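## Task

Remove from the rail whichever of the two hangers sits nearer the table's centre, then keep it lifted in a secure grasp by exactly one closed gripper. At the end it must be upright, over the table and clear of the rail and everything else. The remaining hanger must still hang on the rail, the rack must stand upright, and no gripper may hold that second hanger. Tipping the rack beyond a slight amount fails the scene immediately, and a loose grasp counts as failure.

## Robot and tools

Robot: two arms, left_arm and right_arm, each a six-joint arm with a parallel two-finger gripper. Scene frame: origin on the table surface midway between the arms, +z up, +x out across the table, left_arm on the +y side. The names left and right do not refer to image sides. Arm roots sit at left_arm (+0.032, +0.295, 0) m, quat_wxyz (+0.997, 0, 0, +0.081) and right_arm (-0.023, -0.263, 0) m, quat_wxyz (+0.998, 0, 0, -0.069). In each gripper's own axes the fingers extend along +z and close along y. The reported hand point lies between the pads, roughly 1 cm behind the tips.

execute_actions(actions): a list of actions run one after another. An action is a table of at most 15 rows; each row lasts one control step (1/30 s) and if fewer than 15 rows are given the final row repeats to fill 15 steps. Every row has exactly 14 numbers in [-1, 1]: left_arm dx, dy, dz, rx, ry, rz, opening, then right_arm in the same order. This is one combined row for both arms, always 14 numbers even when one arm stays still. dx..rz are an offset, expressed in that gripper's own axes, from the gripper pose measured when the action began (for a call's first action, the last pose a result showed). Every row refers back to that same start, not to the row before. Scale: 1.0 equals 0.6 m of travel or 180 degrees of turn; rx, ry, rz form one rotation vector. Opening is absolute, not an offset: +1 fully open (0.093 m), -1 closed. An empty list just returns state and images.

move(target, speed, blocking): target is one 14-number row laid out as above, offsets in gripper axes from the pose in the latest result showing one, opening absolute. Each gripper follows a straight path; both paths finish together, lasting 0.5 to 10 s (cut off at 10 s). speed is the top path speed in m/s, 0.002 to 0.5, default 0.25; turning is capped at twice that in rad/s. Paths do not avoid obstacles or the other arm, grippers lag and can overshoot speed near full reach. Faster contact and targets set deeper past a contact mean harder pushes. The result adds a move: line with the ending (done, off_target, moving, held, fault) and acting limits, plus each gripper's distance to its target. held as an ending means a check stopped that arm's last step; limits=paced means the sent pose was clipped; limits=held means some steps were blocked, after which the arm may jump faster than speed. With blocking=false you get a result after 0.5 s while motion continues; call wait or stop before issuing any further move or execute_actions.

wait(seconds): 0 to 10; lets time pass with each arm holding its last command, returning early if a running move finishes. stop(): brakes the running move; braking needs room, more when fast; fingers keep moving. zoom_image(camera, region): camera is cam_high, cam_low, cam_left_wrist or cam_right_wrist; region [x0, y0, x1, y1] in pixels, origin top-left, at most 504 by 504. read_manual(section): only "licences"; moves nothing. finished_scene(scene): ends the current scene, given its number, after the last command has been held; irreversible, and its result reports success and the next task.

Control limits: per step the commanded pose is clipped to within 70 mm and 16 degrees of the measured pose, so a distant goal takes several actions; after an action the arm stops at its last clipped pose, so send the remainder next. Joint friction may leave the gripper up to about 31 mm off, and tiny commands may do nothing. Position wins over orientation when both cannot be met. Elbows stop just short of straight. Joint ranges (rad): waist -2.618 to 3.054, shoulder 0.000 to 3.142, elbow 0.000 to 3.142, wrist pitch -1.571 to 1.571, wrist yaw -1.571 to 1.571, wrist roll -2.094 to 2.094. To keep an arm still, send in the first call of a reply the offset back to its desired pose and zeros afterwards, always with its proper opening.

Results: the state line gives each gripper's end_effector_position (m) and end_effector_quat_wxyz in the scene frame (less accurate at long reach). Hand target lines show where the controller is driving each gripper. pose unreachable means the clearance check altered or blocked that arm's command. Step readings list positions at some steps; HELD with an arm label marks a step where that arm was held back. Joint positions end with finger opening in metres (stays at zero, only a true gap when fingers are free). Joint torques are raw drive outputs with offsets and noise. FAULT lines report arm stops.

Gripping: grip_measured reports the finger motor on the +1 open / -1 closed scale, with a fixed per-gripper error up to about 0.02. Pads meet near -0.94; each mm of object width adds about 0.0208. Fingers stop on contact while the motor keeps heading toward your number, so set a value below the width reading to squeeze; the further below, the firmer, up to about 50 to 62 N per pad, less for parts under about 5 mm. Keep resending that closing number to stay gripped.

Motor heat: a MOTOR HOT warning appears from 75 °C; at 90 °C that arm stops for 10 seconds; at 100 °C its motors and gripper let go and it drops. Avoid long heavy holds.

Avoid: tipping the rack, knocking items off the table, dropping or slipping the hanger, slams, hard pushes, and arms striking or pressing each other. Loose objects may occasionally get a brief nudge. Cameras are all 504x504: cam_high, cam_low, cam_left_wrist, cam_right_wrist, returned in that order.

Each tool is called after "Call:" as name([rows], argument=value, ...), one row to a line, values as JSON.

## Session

Call:
execute_actions(actions=[])

Scene clock: 0.00 s.
left_arm: end_effector_position=(+0.4037, +0.3517, +0.4092) grip_measured=+1.000 end_effector_quat_wxyz=(+0.711, -0.055, +0.699, +0.054) | right_arm: end_effector_position=(+0.3486, -0.3140, +0.4073) grip_measured=+1.000 end_effector_quat_wxyz=(+0.710, +0.048, +0.701, -0.055)
Joint positions: left_arm=[-0.01   1.052  1.062  0.007 -0.003 -0.002  0.093] | right_arm=[ 0.009  1.049  1.055  0.008  0.016 -0.009  0.093]
Joint velocities: left_arm=[-0.017  0.002 -0.012  0.007  0.007 -0.022  0.   ] | right_arm=[-0.012 -0.002 -0.012 -0.081  0.037  0.051  0.   ]
Joint torques (N m, as the arm reports them, + toward a larger angle): no reading
Motor temperatures (°C, as the motors report them): left_arm=[20 18 25 26 20 18] | right_arm=[20 20 23 27 19 19]
Hand target (left_arm): +0.404, +0.352, +0.409; +0.711, -0.055, +0.699, +0.054
Hand target (right_arm): +0.349, -0.314, +0.407; +0.710, +0.048, +0.701, -0.055

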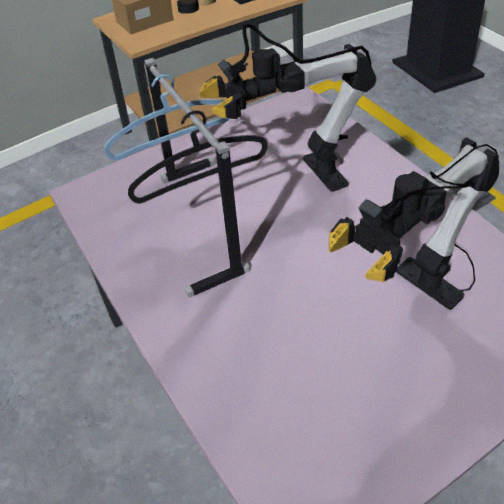

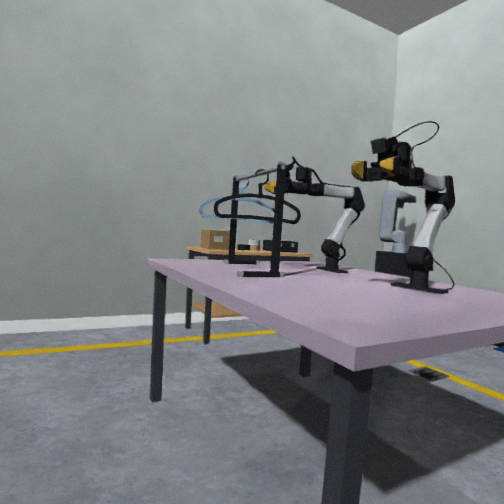

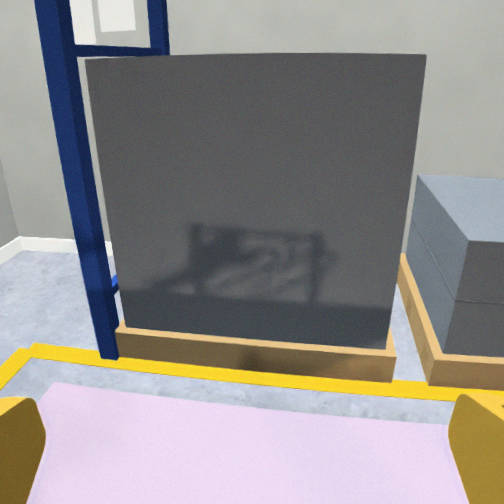

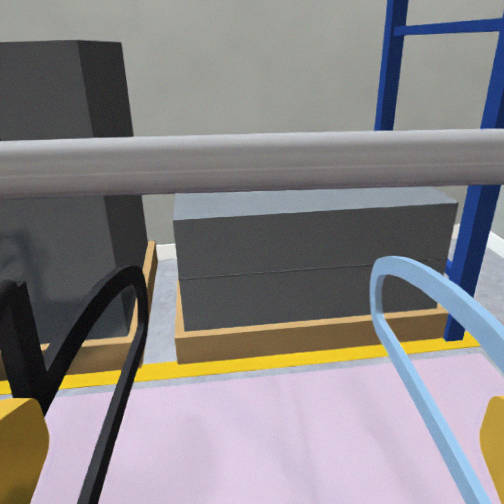

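Call:
zoom_image(camera="cam_high", region=[95, 40, 285, 230])

Call:
zoom_image(camera="cam_low", region=[195, 140, 325, 270])

Region (95, 40, 285, 230) of cam_high's 504x504 image, scaled by 2.653, with more detail than that image has.

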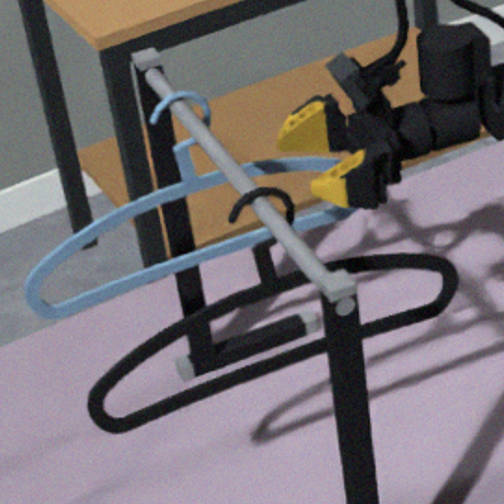

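Region (195, 140, 325, 270) of cam_low's 504x504 image, scaled by 3.877, with more detail than that image has.

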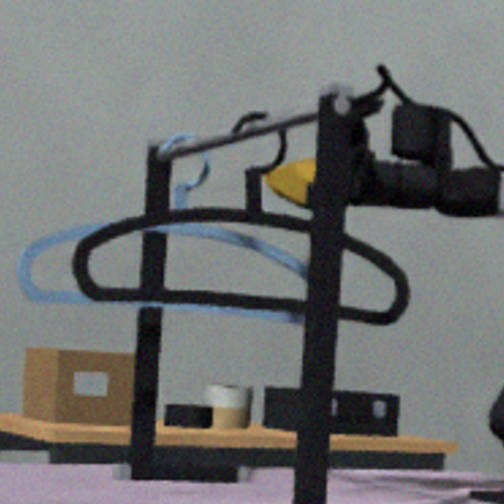

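Call:
move(target=[0,0,0,0,0,0,1, 0.025,0.148,-0.02,-0.0194,0.058,-0.002,-0.1], speed=0.2)

Scene clock: 20.03 s.
left_arm: end_effector_position=(+0.4037, +0.3517, +0.4092) grip_measured=+1.000 end_effector_quat_wxyz=(+0.711, -0.055, +0.699, +0.054) | right_arm: end_effector_position=(+0.3463, -0.2253, +0.3891) grip_measured=-0.097 end_effector_quat_wxyz=(+0.647, +0.024, +0.762, -0.029)
Joint positions: left_arm=[-0.01   1.052  1.062  0.007 -0.003 -0.002  0.093] | right_arm=[ 0.379  1.091  1.179 -0.259  0.312  0.039  0.041]
Joint velocities: left_arm=[-0.012  0.012 -0.002  0.037 -0.022 -0.066  0.   ] | right_arm=[ 0.002 -0.017 -0.002 -0.022 -0.066 -0.007 -0.   ]
Joint torques (N m, as the arm reports them, + toward a larger angle): left_arm=[-0.1  -3.64  7.89  2.45  0.06 -0.06] | right_arm=[ 0.16 -1.8  11.01  2.14  0.18  0.03]
Motor temperatures (°C, as the motors report them): left_arm=[20 19 29 30 20 18] | right_arm=[20 20 26 31 19 19]
Hand target (left_arm): +0.404, +0.352, +0.409; +0.711, -0.055, +0.699, +0.054
Hand target (right_arm): +0.349, -0.224, +0.392; +0.645, +0.029, +0.763, -0.030
Off the commanded pose (left_arm): 0.000 m, 0 deg.
Off the commanded pose (right_arm): 0.004 m, 1 deg.
move: done

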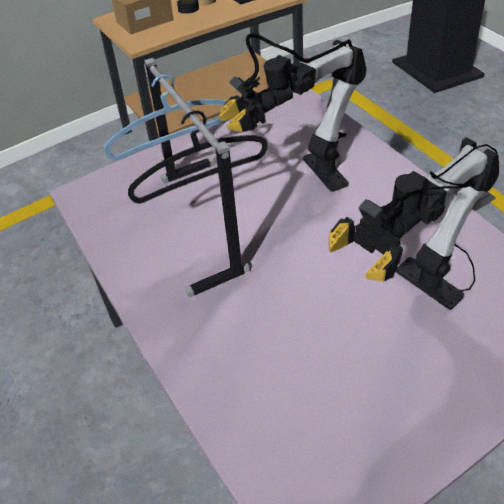

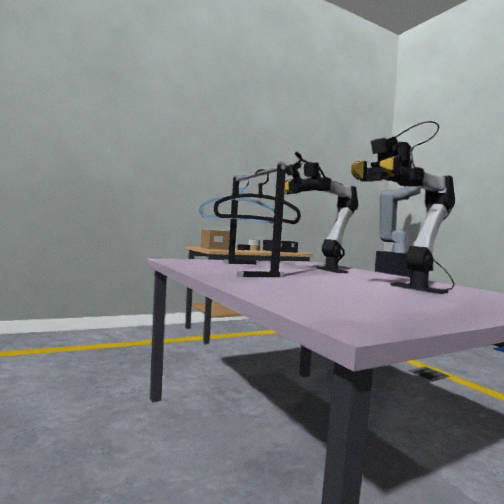

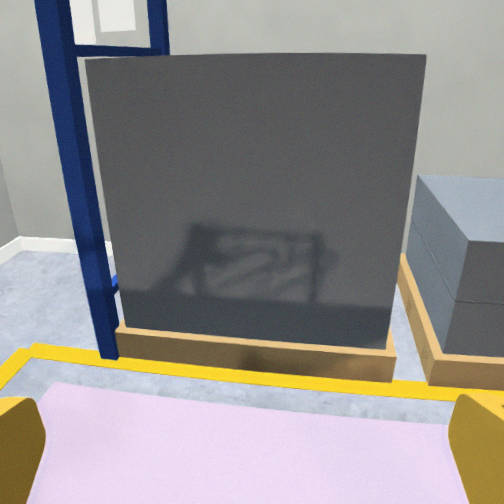

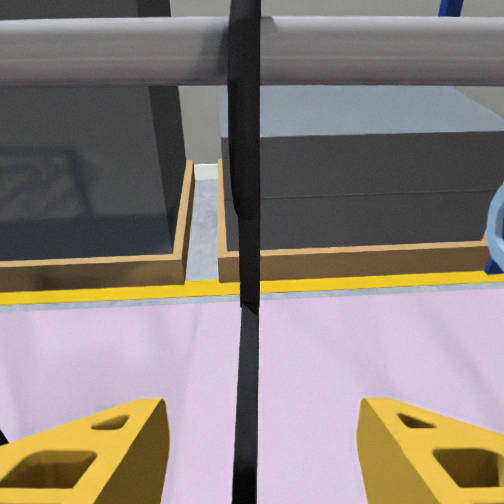

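Call:
move(target=[0,0,0,0,0,0,1, -0.022,0.007,0.157,0,0,0,-0.25], speed=0.12)

Call:
zoom_image(camera="cam_low", region=[235, 155, 305, 225])

Call:
zoom_image(camera="cam_high", region=[160, 70, 260, 170])

Scene clock: 32.40 s.
left_arm: end_effector_position=(+0.4037, +0.3517, +0.4092) grip_measured=+1.000 end_effector_quat_wxyz=(+0.711, -0.055, +0.699, +0.054) | right_arm: end_effector_position=(+0.4364, -0.2255, +0.3712) grip_measured=-0.247 end_effector_quat_wxyz=(+0.630, +0.024, +0.775, -0.033)
Joint positions: left_arm=[-0.01   1.052  1.062  0.007 -0.003 -0.002  0.093] | right_arm=[ 0.309  1.416  1.361 -0.156  0.248  0.032  0.033]
Joint velocities: left_arm=[ 0.002  0.007 -0.002 -0.066  0.007  0.051  0.   ] | right_arm=[-0.012 -0.007 -0.012  0.022  0.007 -0.007 -0.001]
Joint torques (N m, as the arm reports them, + toward a larger angle): left_arm=[-0.16 -3.67  7.93  2.44  0.12 -0.03] | right_arm=[-1.09 -5.23 11.29  2.63 -0.08 -0.15]
Motor temperatures (°C, as the motors report them): left_arm=[20 19 31 31 20 18] | right_arm=[20 20 29 31 19 19]
Hand target (left_arm): +0.404, +0.352, +0.409; +0.711, -0.055, +0.699, +0.054
Hand target (right_arm): +0.441, -0.227, +0.385; +0.647, +0.023, +0.762, -0.030
Off the commanded pose (left_arm): 0.000 m, 0 deg.
Off the commanded pose (right_arm): 0.017 m, 2 deg.
move: off_target (right_arm)

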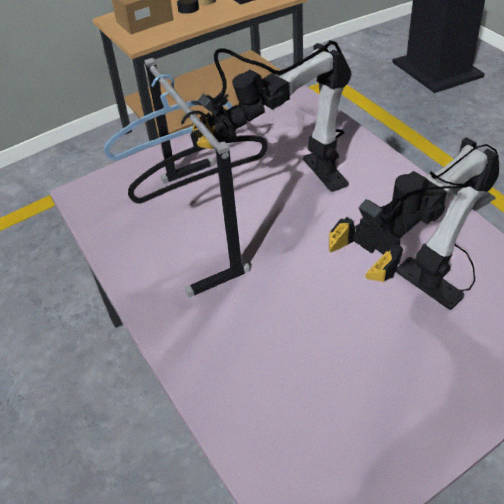

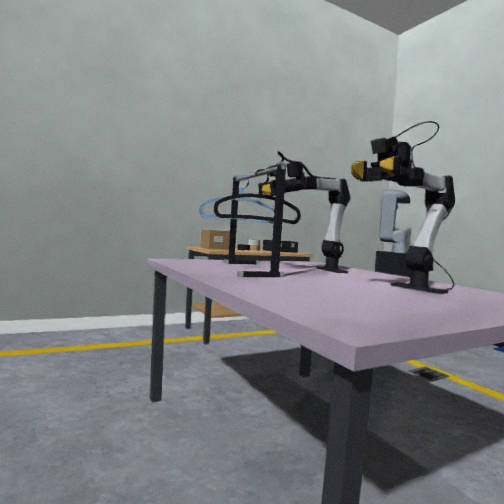

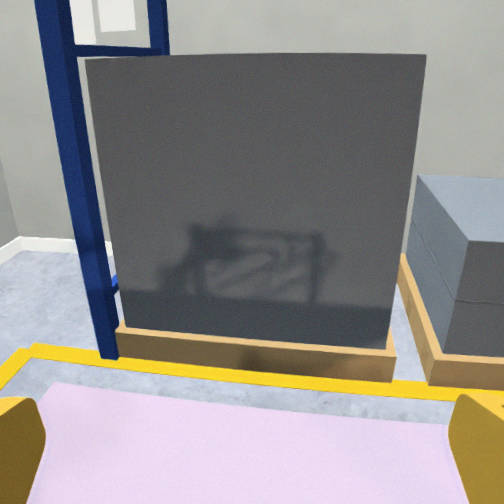

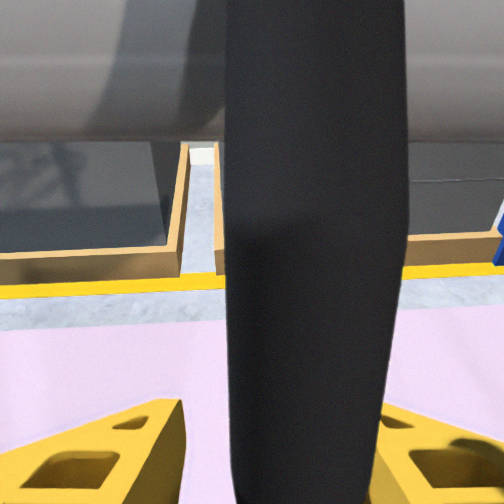

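Region (235, 155, 305, 225) of cam_low's 504x504 image, scaled by 7.200, with more detail than that image has.

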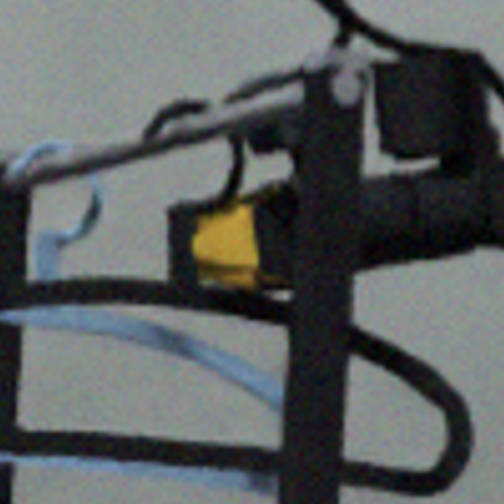

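Region (160, 70, 260, 170) of cam_high's 504x504 image, scaled by 5.040, with more detail than that image has.

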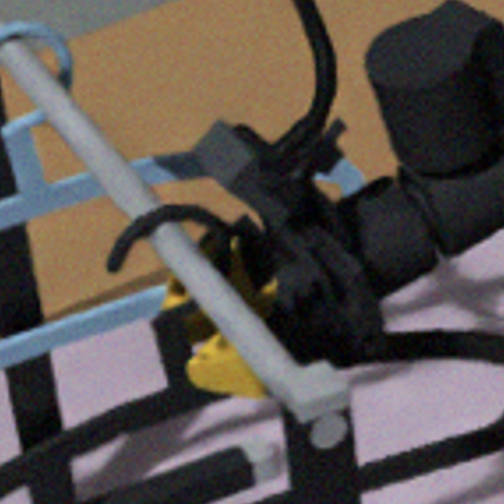

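Call:
execute_actions([
  [[0,0,0,0,0,0,1, -0.03,-0.004,0.006,0,-0.015,0,-0.35],[0,0,0,0,0,0,1, -0.033,-0.005,0.009,0,-0.016,0,-0.4],[0,0,0,0,0,0,1, -0.035,-0.006,0.012,0,-0.017,0,-0.45],[0,0,0,0,0,0,1, -0.0375,-0.007,0.016,0,-0.018,0,-0.55]],
])

Call:
zoom_image(camera="cam_low", region=[235, 155, 305, 225])

Scene clock: 38.50 s.
left_arm: end_effector_position=(+0.4037, +0.3517, +0.4092) grip_measured=+1.000 end_effector_quat_wxyz=(+0.711, -0.055, +0.699, +0.054) | right_arm: end_effector_position=(+0.4438, -0.2294, +0.3793) grip_measured=-0.547 end_effector_quat_wxyz=(+0.638, +0.026, +0.769, -0.035)
Joint positions: left_arm=[-0.01   1.052  1.062  0.007 -0.003 -0.002  0.093] | right_arm=[ 0.296  1.441  1.395 -0.144  0.241  0.024  0.019]
Joint velocities: left_arm=[ 0.002 -0.007  0.007  0.037  0.037 -0.007  0.   ] | right_arm=[-0.027  0.002  0.007 -0.037 -0.081 -0.051 -0.   ]
Joint torques (N m, as the arm reports them, + toward a larger angle): left_arm=[-0.11 -3.7   7.89  2.45  0.1  -0.03] | right_arm=[-0.97 -5.23 11.3   2.62 -0.06 -0.11]
Motor temperatures (°C, as the motors report them): left_arm=[20 19 32 32 20 18] | right_arm=[20 21 30 32 19 19]
Hand target (left_arm): +0.404, +0.352, +0.409; +0.711, -0.055, +0.699, +0.054
Hand target (right_arm): +0.449, -0.230, +0.391; +0.652, +0.024, +0.757, -0.033
Off the commanded pose (left_arm): 0.000 m, 0 deg.
Off the commanded pose (right_arm): 0.014 m, 2 deg.
Step readings (end_effector_position):
0: left_arm (+0.4037, +0.3517, +0.4092) | right_arm (+0.4364, -0.2254, +0.3712)
1: left_arm (+0.4037, +0.3517, +0.4092) | right_arm (+0.4364, -0.2254, +0.3712)
2: left_arm (+0.4037, +0.3517, +0.4092) | right_arm (+0.4365, -0.2255, +0.3719)
4: left_arm (+0.4037, +0.3517, +0.4092) | right_arm (+0.4387, -0.2266, +0.3750)
8: left_arm (+0.4037, +0.3517, +0.4092) | right_arm (+0.4428, -0.2298, +0.3801)
15: end_effector_position above

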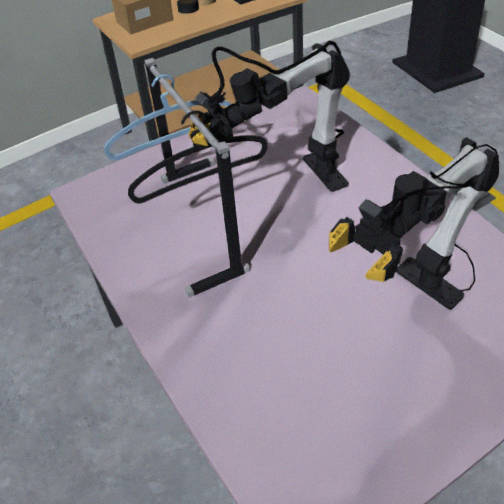

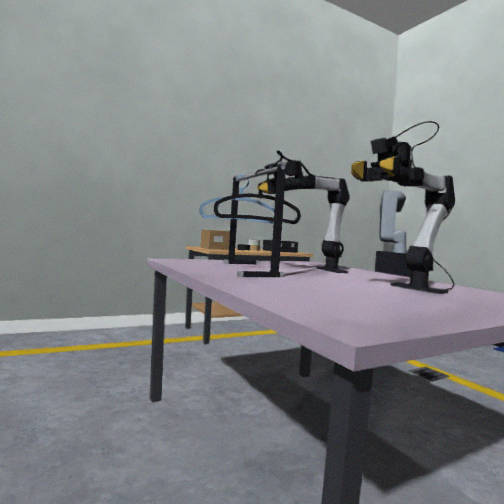

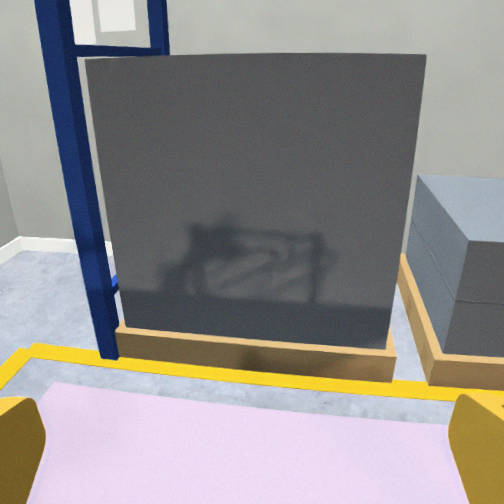

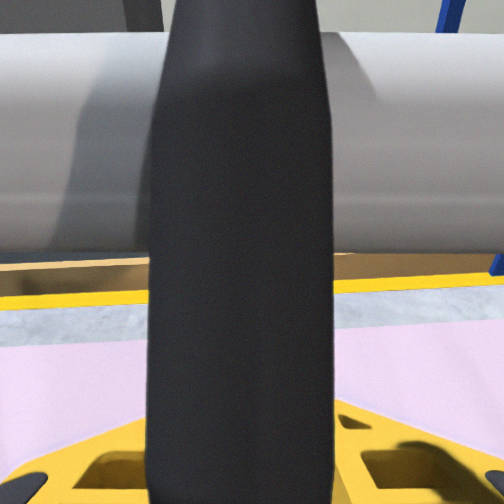

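Region (235, 155, 305, 225) of cam_low's 504x504 image, scaled by 7.200, with more detail than that image has.

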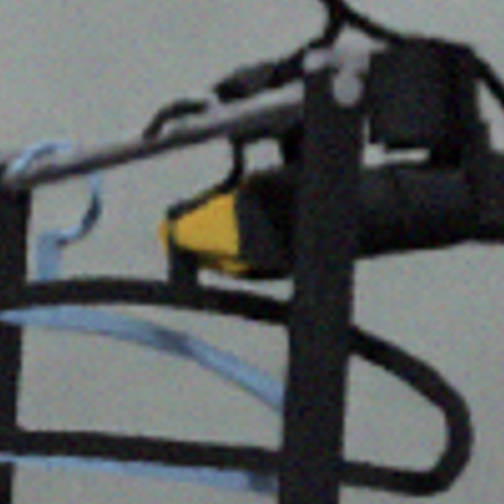

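Call:
execute_actions([
  [[0,0,0,0,0,0,1, -0.018,0,0.013,0,-0.011,0,-0.58],[0,0,0,0,0,0,1, -0.018,0,0.013,0,-0.011,0,-0.6],[0,0,0,0,0,0,1, -0.018,0,0.013,0,-0.011,0,-0.62],[0,0,0,0,0,0,1, -0.018,0,0.013,0,-0.011,0,-0.64],[0,0,0,0,0,0,1, -0.018,0,0.013,0,-0.011,0,-0.66],[0,0,0,0,0,0,1, -0.018,0,0.013,0,-0.011,0,-0.68],[0,0,0,0,0,0,1, -0.018,0,0.013,0,-0.011,0,-0.71],[0,0,0,0,0,0,1, -0.018,0,0.013,0,-0.011,0,-0.75],[0,0,0,0,0,0,1, -0.018,0,0.013,0,-0.011,0,-0.79],[0,0,0,0,0,0,1, -0.018,0,0.013,0,-0.011,0,-0.83],[0,0,0,0,0,0,1, -0.018,0,0.013,0,-0.011,0,-0.87],[0,0,0,0,0,0,1, -0.018,0,0.013,0,-0.011,0,-0.91],[0,0,0,0,0,0,1, -0.018,0,0.013,0,-0.011,0,-0.95],[0,0,0,0,0,0,1, -0.018,0,0.013,0,-0.011,0,-1]],
])

Call:
zoom_image(camera="cam_low", region=[235, 155, 305, 225])

Scene clock: 49.80 s.
left_arm: end_effector_position=(+0.4037, +0.3517, +0.4092) grip_measured=+1.000 end_effector_quat_wxyz=(+0.711, -0.055, +0.699, +0.054) | right_arm: end_effector_position=(+0.4478, -0.2287, +0.3746) grip_measured=-0.919 end_effector_quat_wxyz=(+0.635, +0.025, +0.771, -0.036)
Joint positions: left_arm=[-0.01   1.052  1.062  0.007 -0.003 -0.002  0.093] | right_arm=[ 0.296  1.455  1.395 -0.137  0.24   0.023  0.001]
Joint velocities: left_arm=[ 0.002  0.007  0.012 -0.051  0.066  0.051  0.   ] | right_arm=[-0.032 -0.007 -0.007 -0.066  0.022 -0.037  0.001]
Joint torques (N m, as the arm reports them, + toward a larger angle): left_arm=[-0.12 -3.75  7.91  2.44  0.09 -0.03] | right_arm=[-0.93 -5.45 11.35  2.65  0.   -0.14]
Motor temperatures (°C, as the motors report them): left_arm=[20 19 33 32 20 18] | right_arm=[20 22 31 33 19 19]
Hand target (left_arm): +0.404, +0.352, +0.409; +0.711, -0.055, +0.699, +0.054
Hand target (right_arm): +0.453, -0.230, +0.388; +0.651, +0.025, +0.758, -0.036
Off the commanded pose (left_arm): 0.000 m, 0 deg.
Off the commanded pose (right_arm): 0.015 m, 2 deg.
Step readings (end_effector_position):
0: left_arm (+0.4037, +0.3517, +0.4092) | right_arm (+0.4438, -0.2293, +0.3793)
1: left_arm (+0.4037, +0.3517, +0.4092) | right_arm (+0.4441, -0.2293, +0.3790)
2: left_arm (+0.4037, +0.3517, +0.4092) | right_arm (+0.4447, -0.2292, +0.3790)
4: left_arm (+0.4037, +0.3517, +0.4092) | right_arm (+0.4460, -0.2290, +0.3777)
8: left_arm (+0.4037, +0.3517, +0.4092) | right_arm (+0.4478, -0.2287, +0.3746)
15: end_effector_position above

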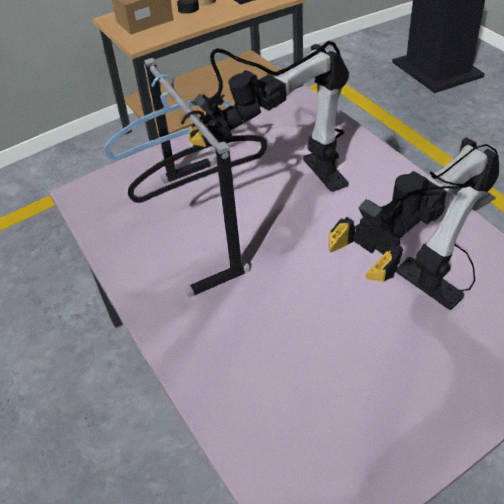

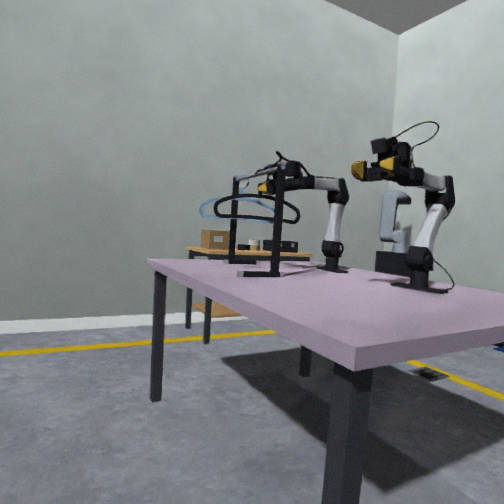

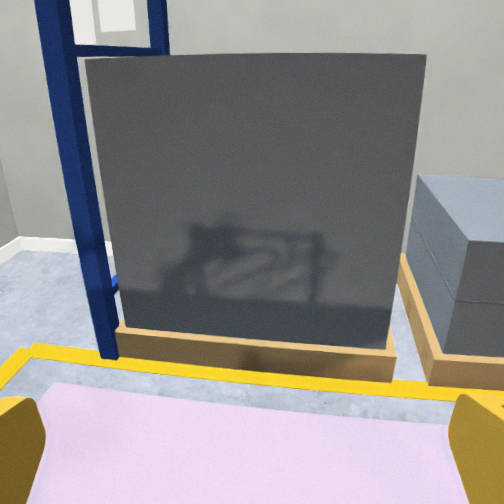

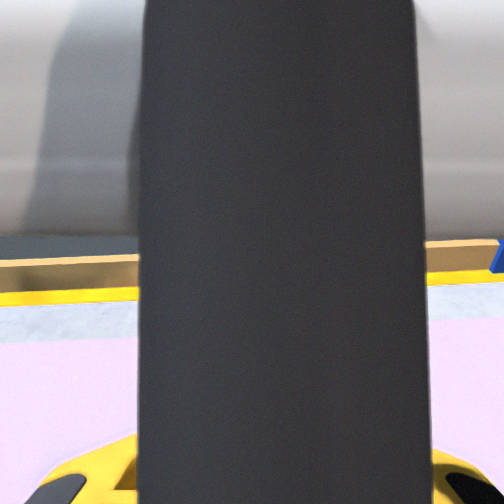

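Region (235, 155, 305, 225) of cam_low's 504x504 image, scaled by 7.200, with more detail than that image has.

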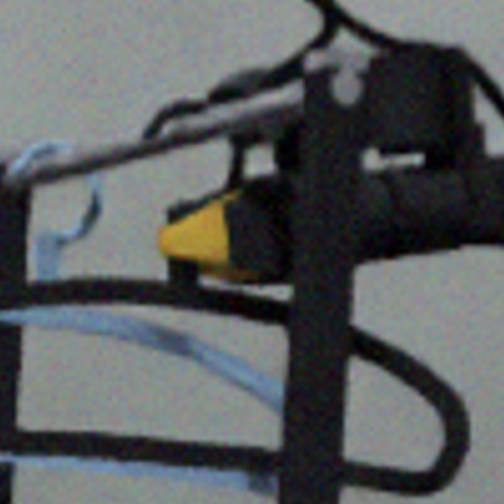

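Same relative pose as before. Lift.

Call:
move(target=[0,0,0,0,0,0,1, -0.061,0,-0.008,0,-0.012,0,-1], speed=0.07)

Call:
zoom_image(camera="cam_low", region=[235, 145, 305, 215])

Scene clock: 55.20 s.
left_arm: end_effector_position=(+0.4037, +0.3517, +0.4092) grip_measured=+1.000 end_effector_quat_wxyz=(+0.711, -0.055, +0.699, +0.054) | right_arm: end_effector_position=(+0.4478, -0.2287, +0.3991) grip_measured=-0.919 end_effector_quat_wxyz=(+0.639, +0.025, +0.768, -0.035)
Joint positions: left_arm=[-0.01   1.052  1.062  0.007 -0.003 -0.002  0.093] | right_arm=[ 0.296  1.473  1.503 -0.218  0.24   0.023  0.001]
Joint velocities: left_arm=[ 0.007  0.007 -0.012  0.037 -0.007  0.022  0.   ] | right_arm=[ 0.012  0.007  0.002  0.051  0.037  0.022 -0.   ]
Joint torques (N m, as the arm reports them, + toward a larger angle): left_arm=[-0.17 -3.73  7.9   2.46  0.13 -0.07] | right_arm=[-0.42 -5.82 11.38  2.5   0.05 -0.12]
Motor temperatures (°C, as the motors report them): left_arm=[20 19 33 33 20 18] | right_arm=[20 22 32 34 19 19]
Hand target (left_arm): +0.404, +0.352, +0.409; +0.711, -0.055, +0.699, +0.054
Hand target (right_arm): +0.450, -0.228, +0.411; +0.650, +0.024, +0.759, -0.036
Off the commanded pose (left_arm): 0.000 m, 0 deg.
Off the commanded pose (right_arm): 0.013 m, 2 deg.
move: off_target (right_arm)

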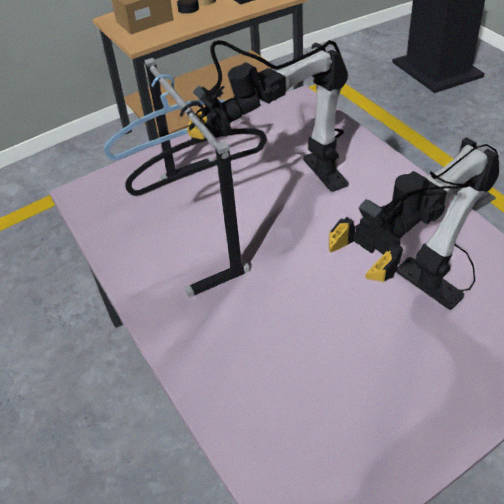

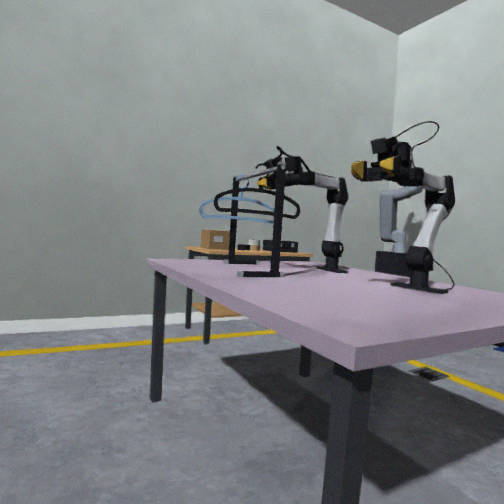

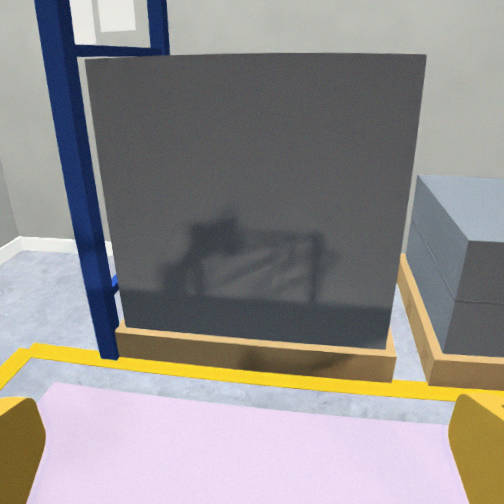

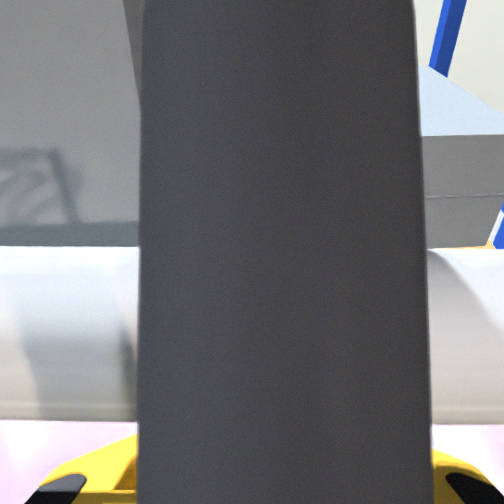

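Region (235, 145, 305, 215) of cam_low's 504x504 image, scaled by 7.200, with more detail than that image has.

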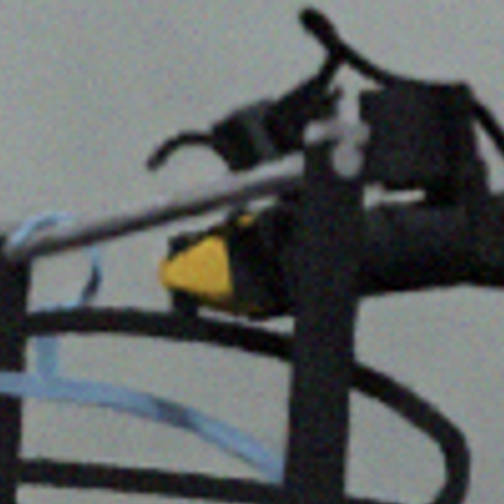

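Call:
move(target=[0,0,0,0,0,0,1, 0.014,0,-0.095,0,0,0,-1], speed=0.08)

Scene clock: 60.50 s.
left_arm: end_effector_position=(+0.4037, +0.3517, +0.4092) grip_measured=+1.000 end_effector_quat_wxyz=(+0.711, -0.055, +0.699, +0.054) | right_arm: end_effector_position=(+0.3967, -0.2252, +0.3961) grip_measured=-0.919 end_effector_quat_wxyz=(+0.630, +0.019, +0.775, -0.037)
Joint positions: left_arm=[-0.01   1.052  1.062  0.007 -0.003 -0.002  0.093] | right_arm=[ 0.336  1.297  1.372 -0.288  0.275  0.025  0.001]
Joint velocities: left_arm=[ 0.012 -0.012  0.007  0.081 -0.007 -0.022  0.   ] | right_arm=[-0.007 -0.007  0.007 -0.007 -0.022 -0.007 -0.001]
Joint torques (N m, as the arm reports them, + toward a larger angle): left_arm=[-0.07 -3.59  7.95  2.44  0.12 -0.05] | right_arm=[ 0.23 -6.58  7.56  2.43  0.14  0.07]
Motor temperatures (°C, as the motors report them): left_arm=[20 20 34 33 20 18] | right_arm=[20 22 32 34 19 19]
Hand target (left_arm): +0.404, +0.352, +0.409; +0.711, -0.055, +0.699, +0.054
Hand target (right_arm): +0.390, -0.225, +0.402; +0.638, +0.025, +0.768, -0.035
Off the commanded pose (left_arm): 0.000 m, 0 deg.
Off the commanded pose (right_arm): 0.008 m, 1 deg.
move: done

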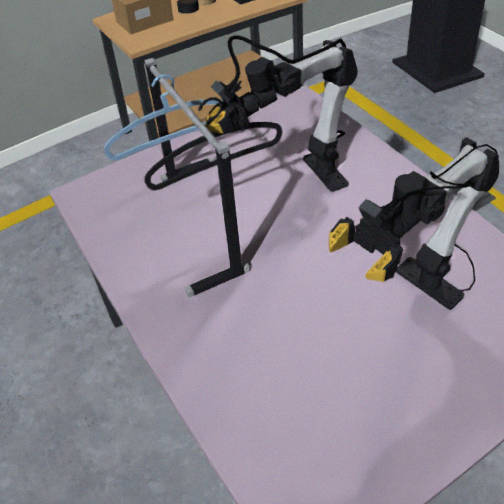

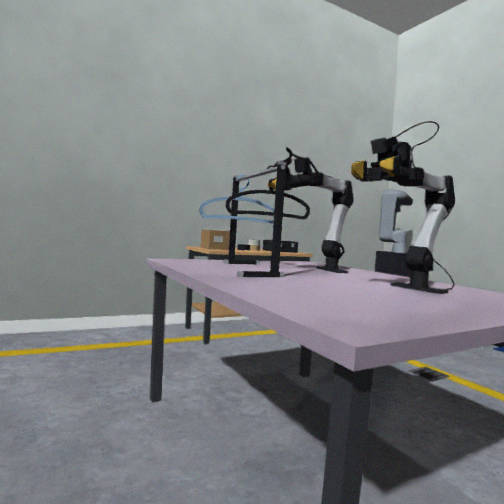

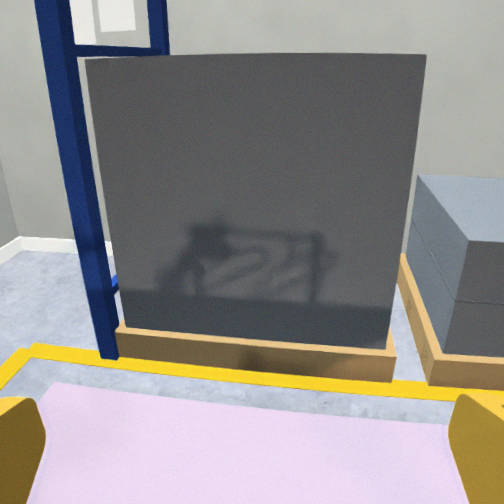

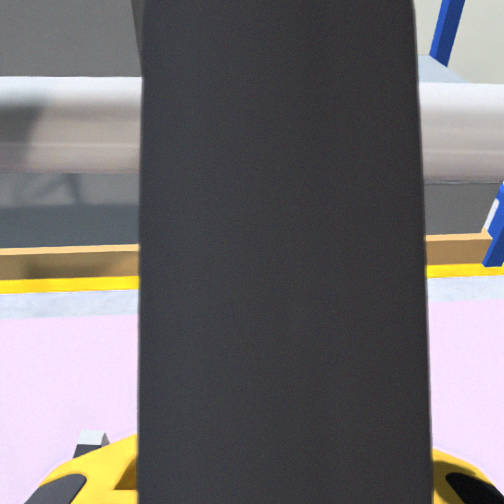

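Call:
move(target=[0,0,0,0,0,0,1, 0.047,-0.032,-0.387,-0.084,-0.019,-0.015,-1], speed=0.22)

Call:
zoom_image(camera="cam_low", region=[220, 130, 400, 290])

Scene clock: 70.17 s.
left_arm: end_effector_position=(+0.4037, +0.3517, +0.4092) grip_measured=+1.000 end_effector_quat_wxyz=(+0.711, -0.055, +0.699, +0.054) | right_arm: end_effector_position=(+0.1695, -0.2295, +0.4037) grip_measured=-0.919 end_effector_quat_wxyz=(+0.631, -0.078, +0.770, +0.048)
Joint positions: left_arm=[-0.01   1.052  1.062  0.007 -0.003 -0.002  0.093] | right_arm=[ 0.275  0.573  1.217 -0.843 -0.039 -0.033  0.001]
Joint velocities: left_arm=[-0.002 -0.002 -0.012  0.037  0.022  0.007  0.   ] | right_arm=[-0.032 -0.002  0.007  0.037 -0.051 -0.007 -0.   ]
Joint torques (N m, as the arm reports them, + toward a larger angle): left_arm=[-0.11 -3.75  7.84  2.46  0.12 -0.05] | right_arm=[-1.16  1.45  8.9   2.57 -0.12 -0.15]
Motor temperatures (°C, as the motors report them): left_arm=[20 20 34 33 20 18] | right_arm=[20 23 31 34 19 19]
Hand target (left_arm): +0.404, +0.352, +0.409; +0.711, -0.055, +0.699, +0.054
Hand target (right_arm): +0.162, -0.229, +0.419; +0.650, -0.083, +0.754, +0.049
Off the commanded pose (left_arm): 0.000 m, 0 deg.
Off the commanded pose (right_arm): 0.015 m, 3 deg.
move: off_target (right_arm)

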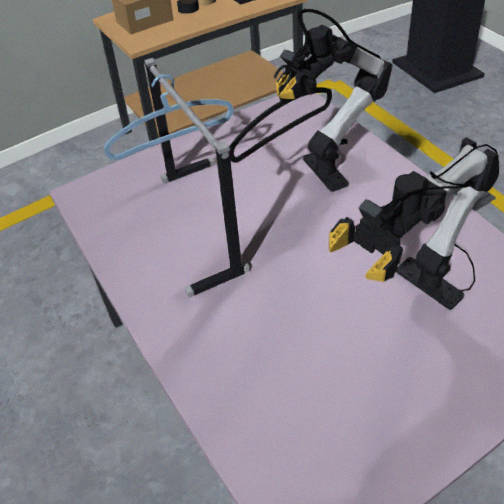

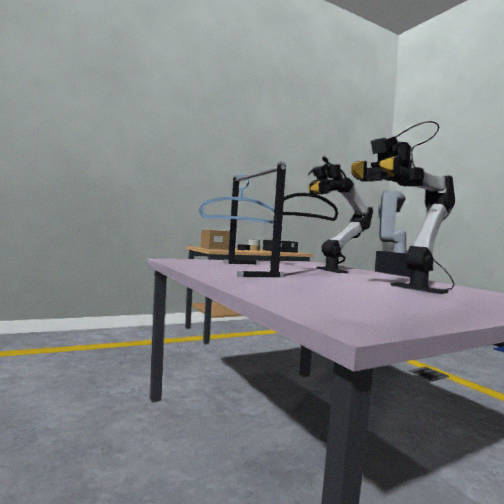

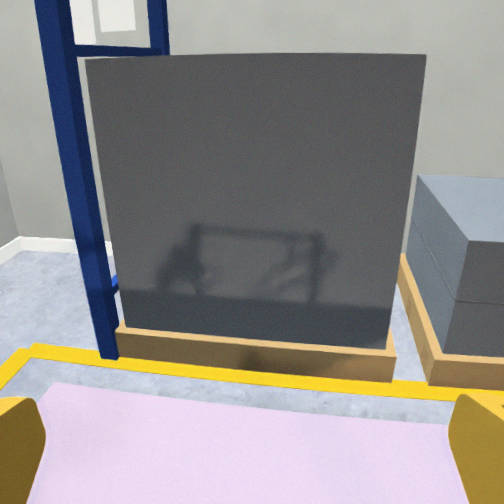

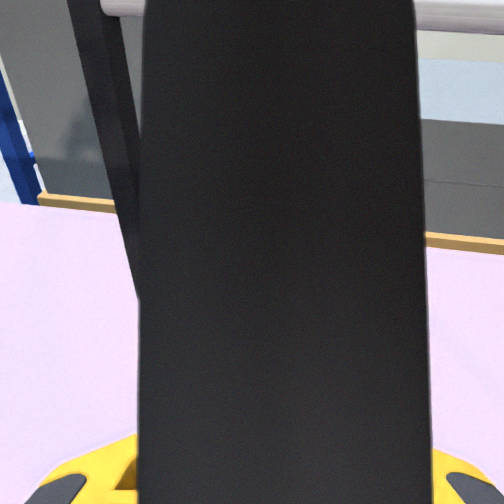

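Region (220, 130, 400, 290) of cam_low's 504x504 image, scaled by 2.800, with more detail than that image has.

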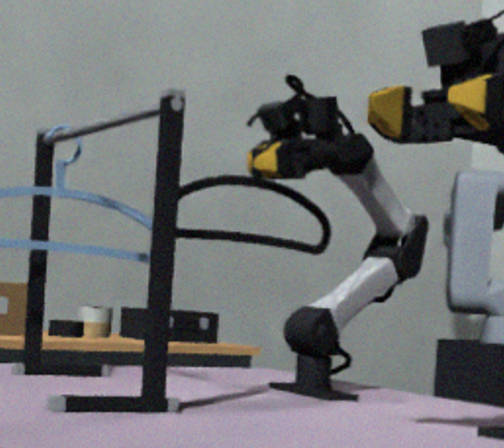

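Call:
finished_scene(scene=2)

The scene is finished: the task was done.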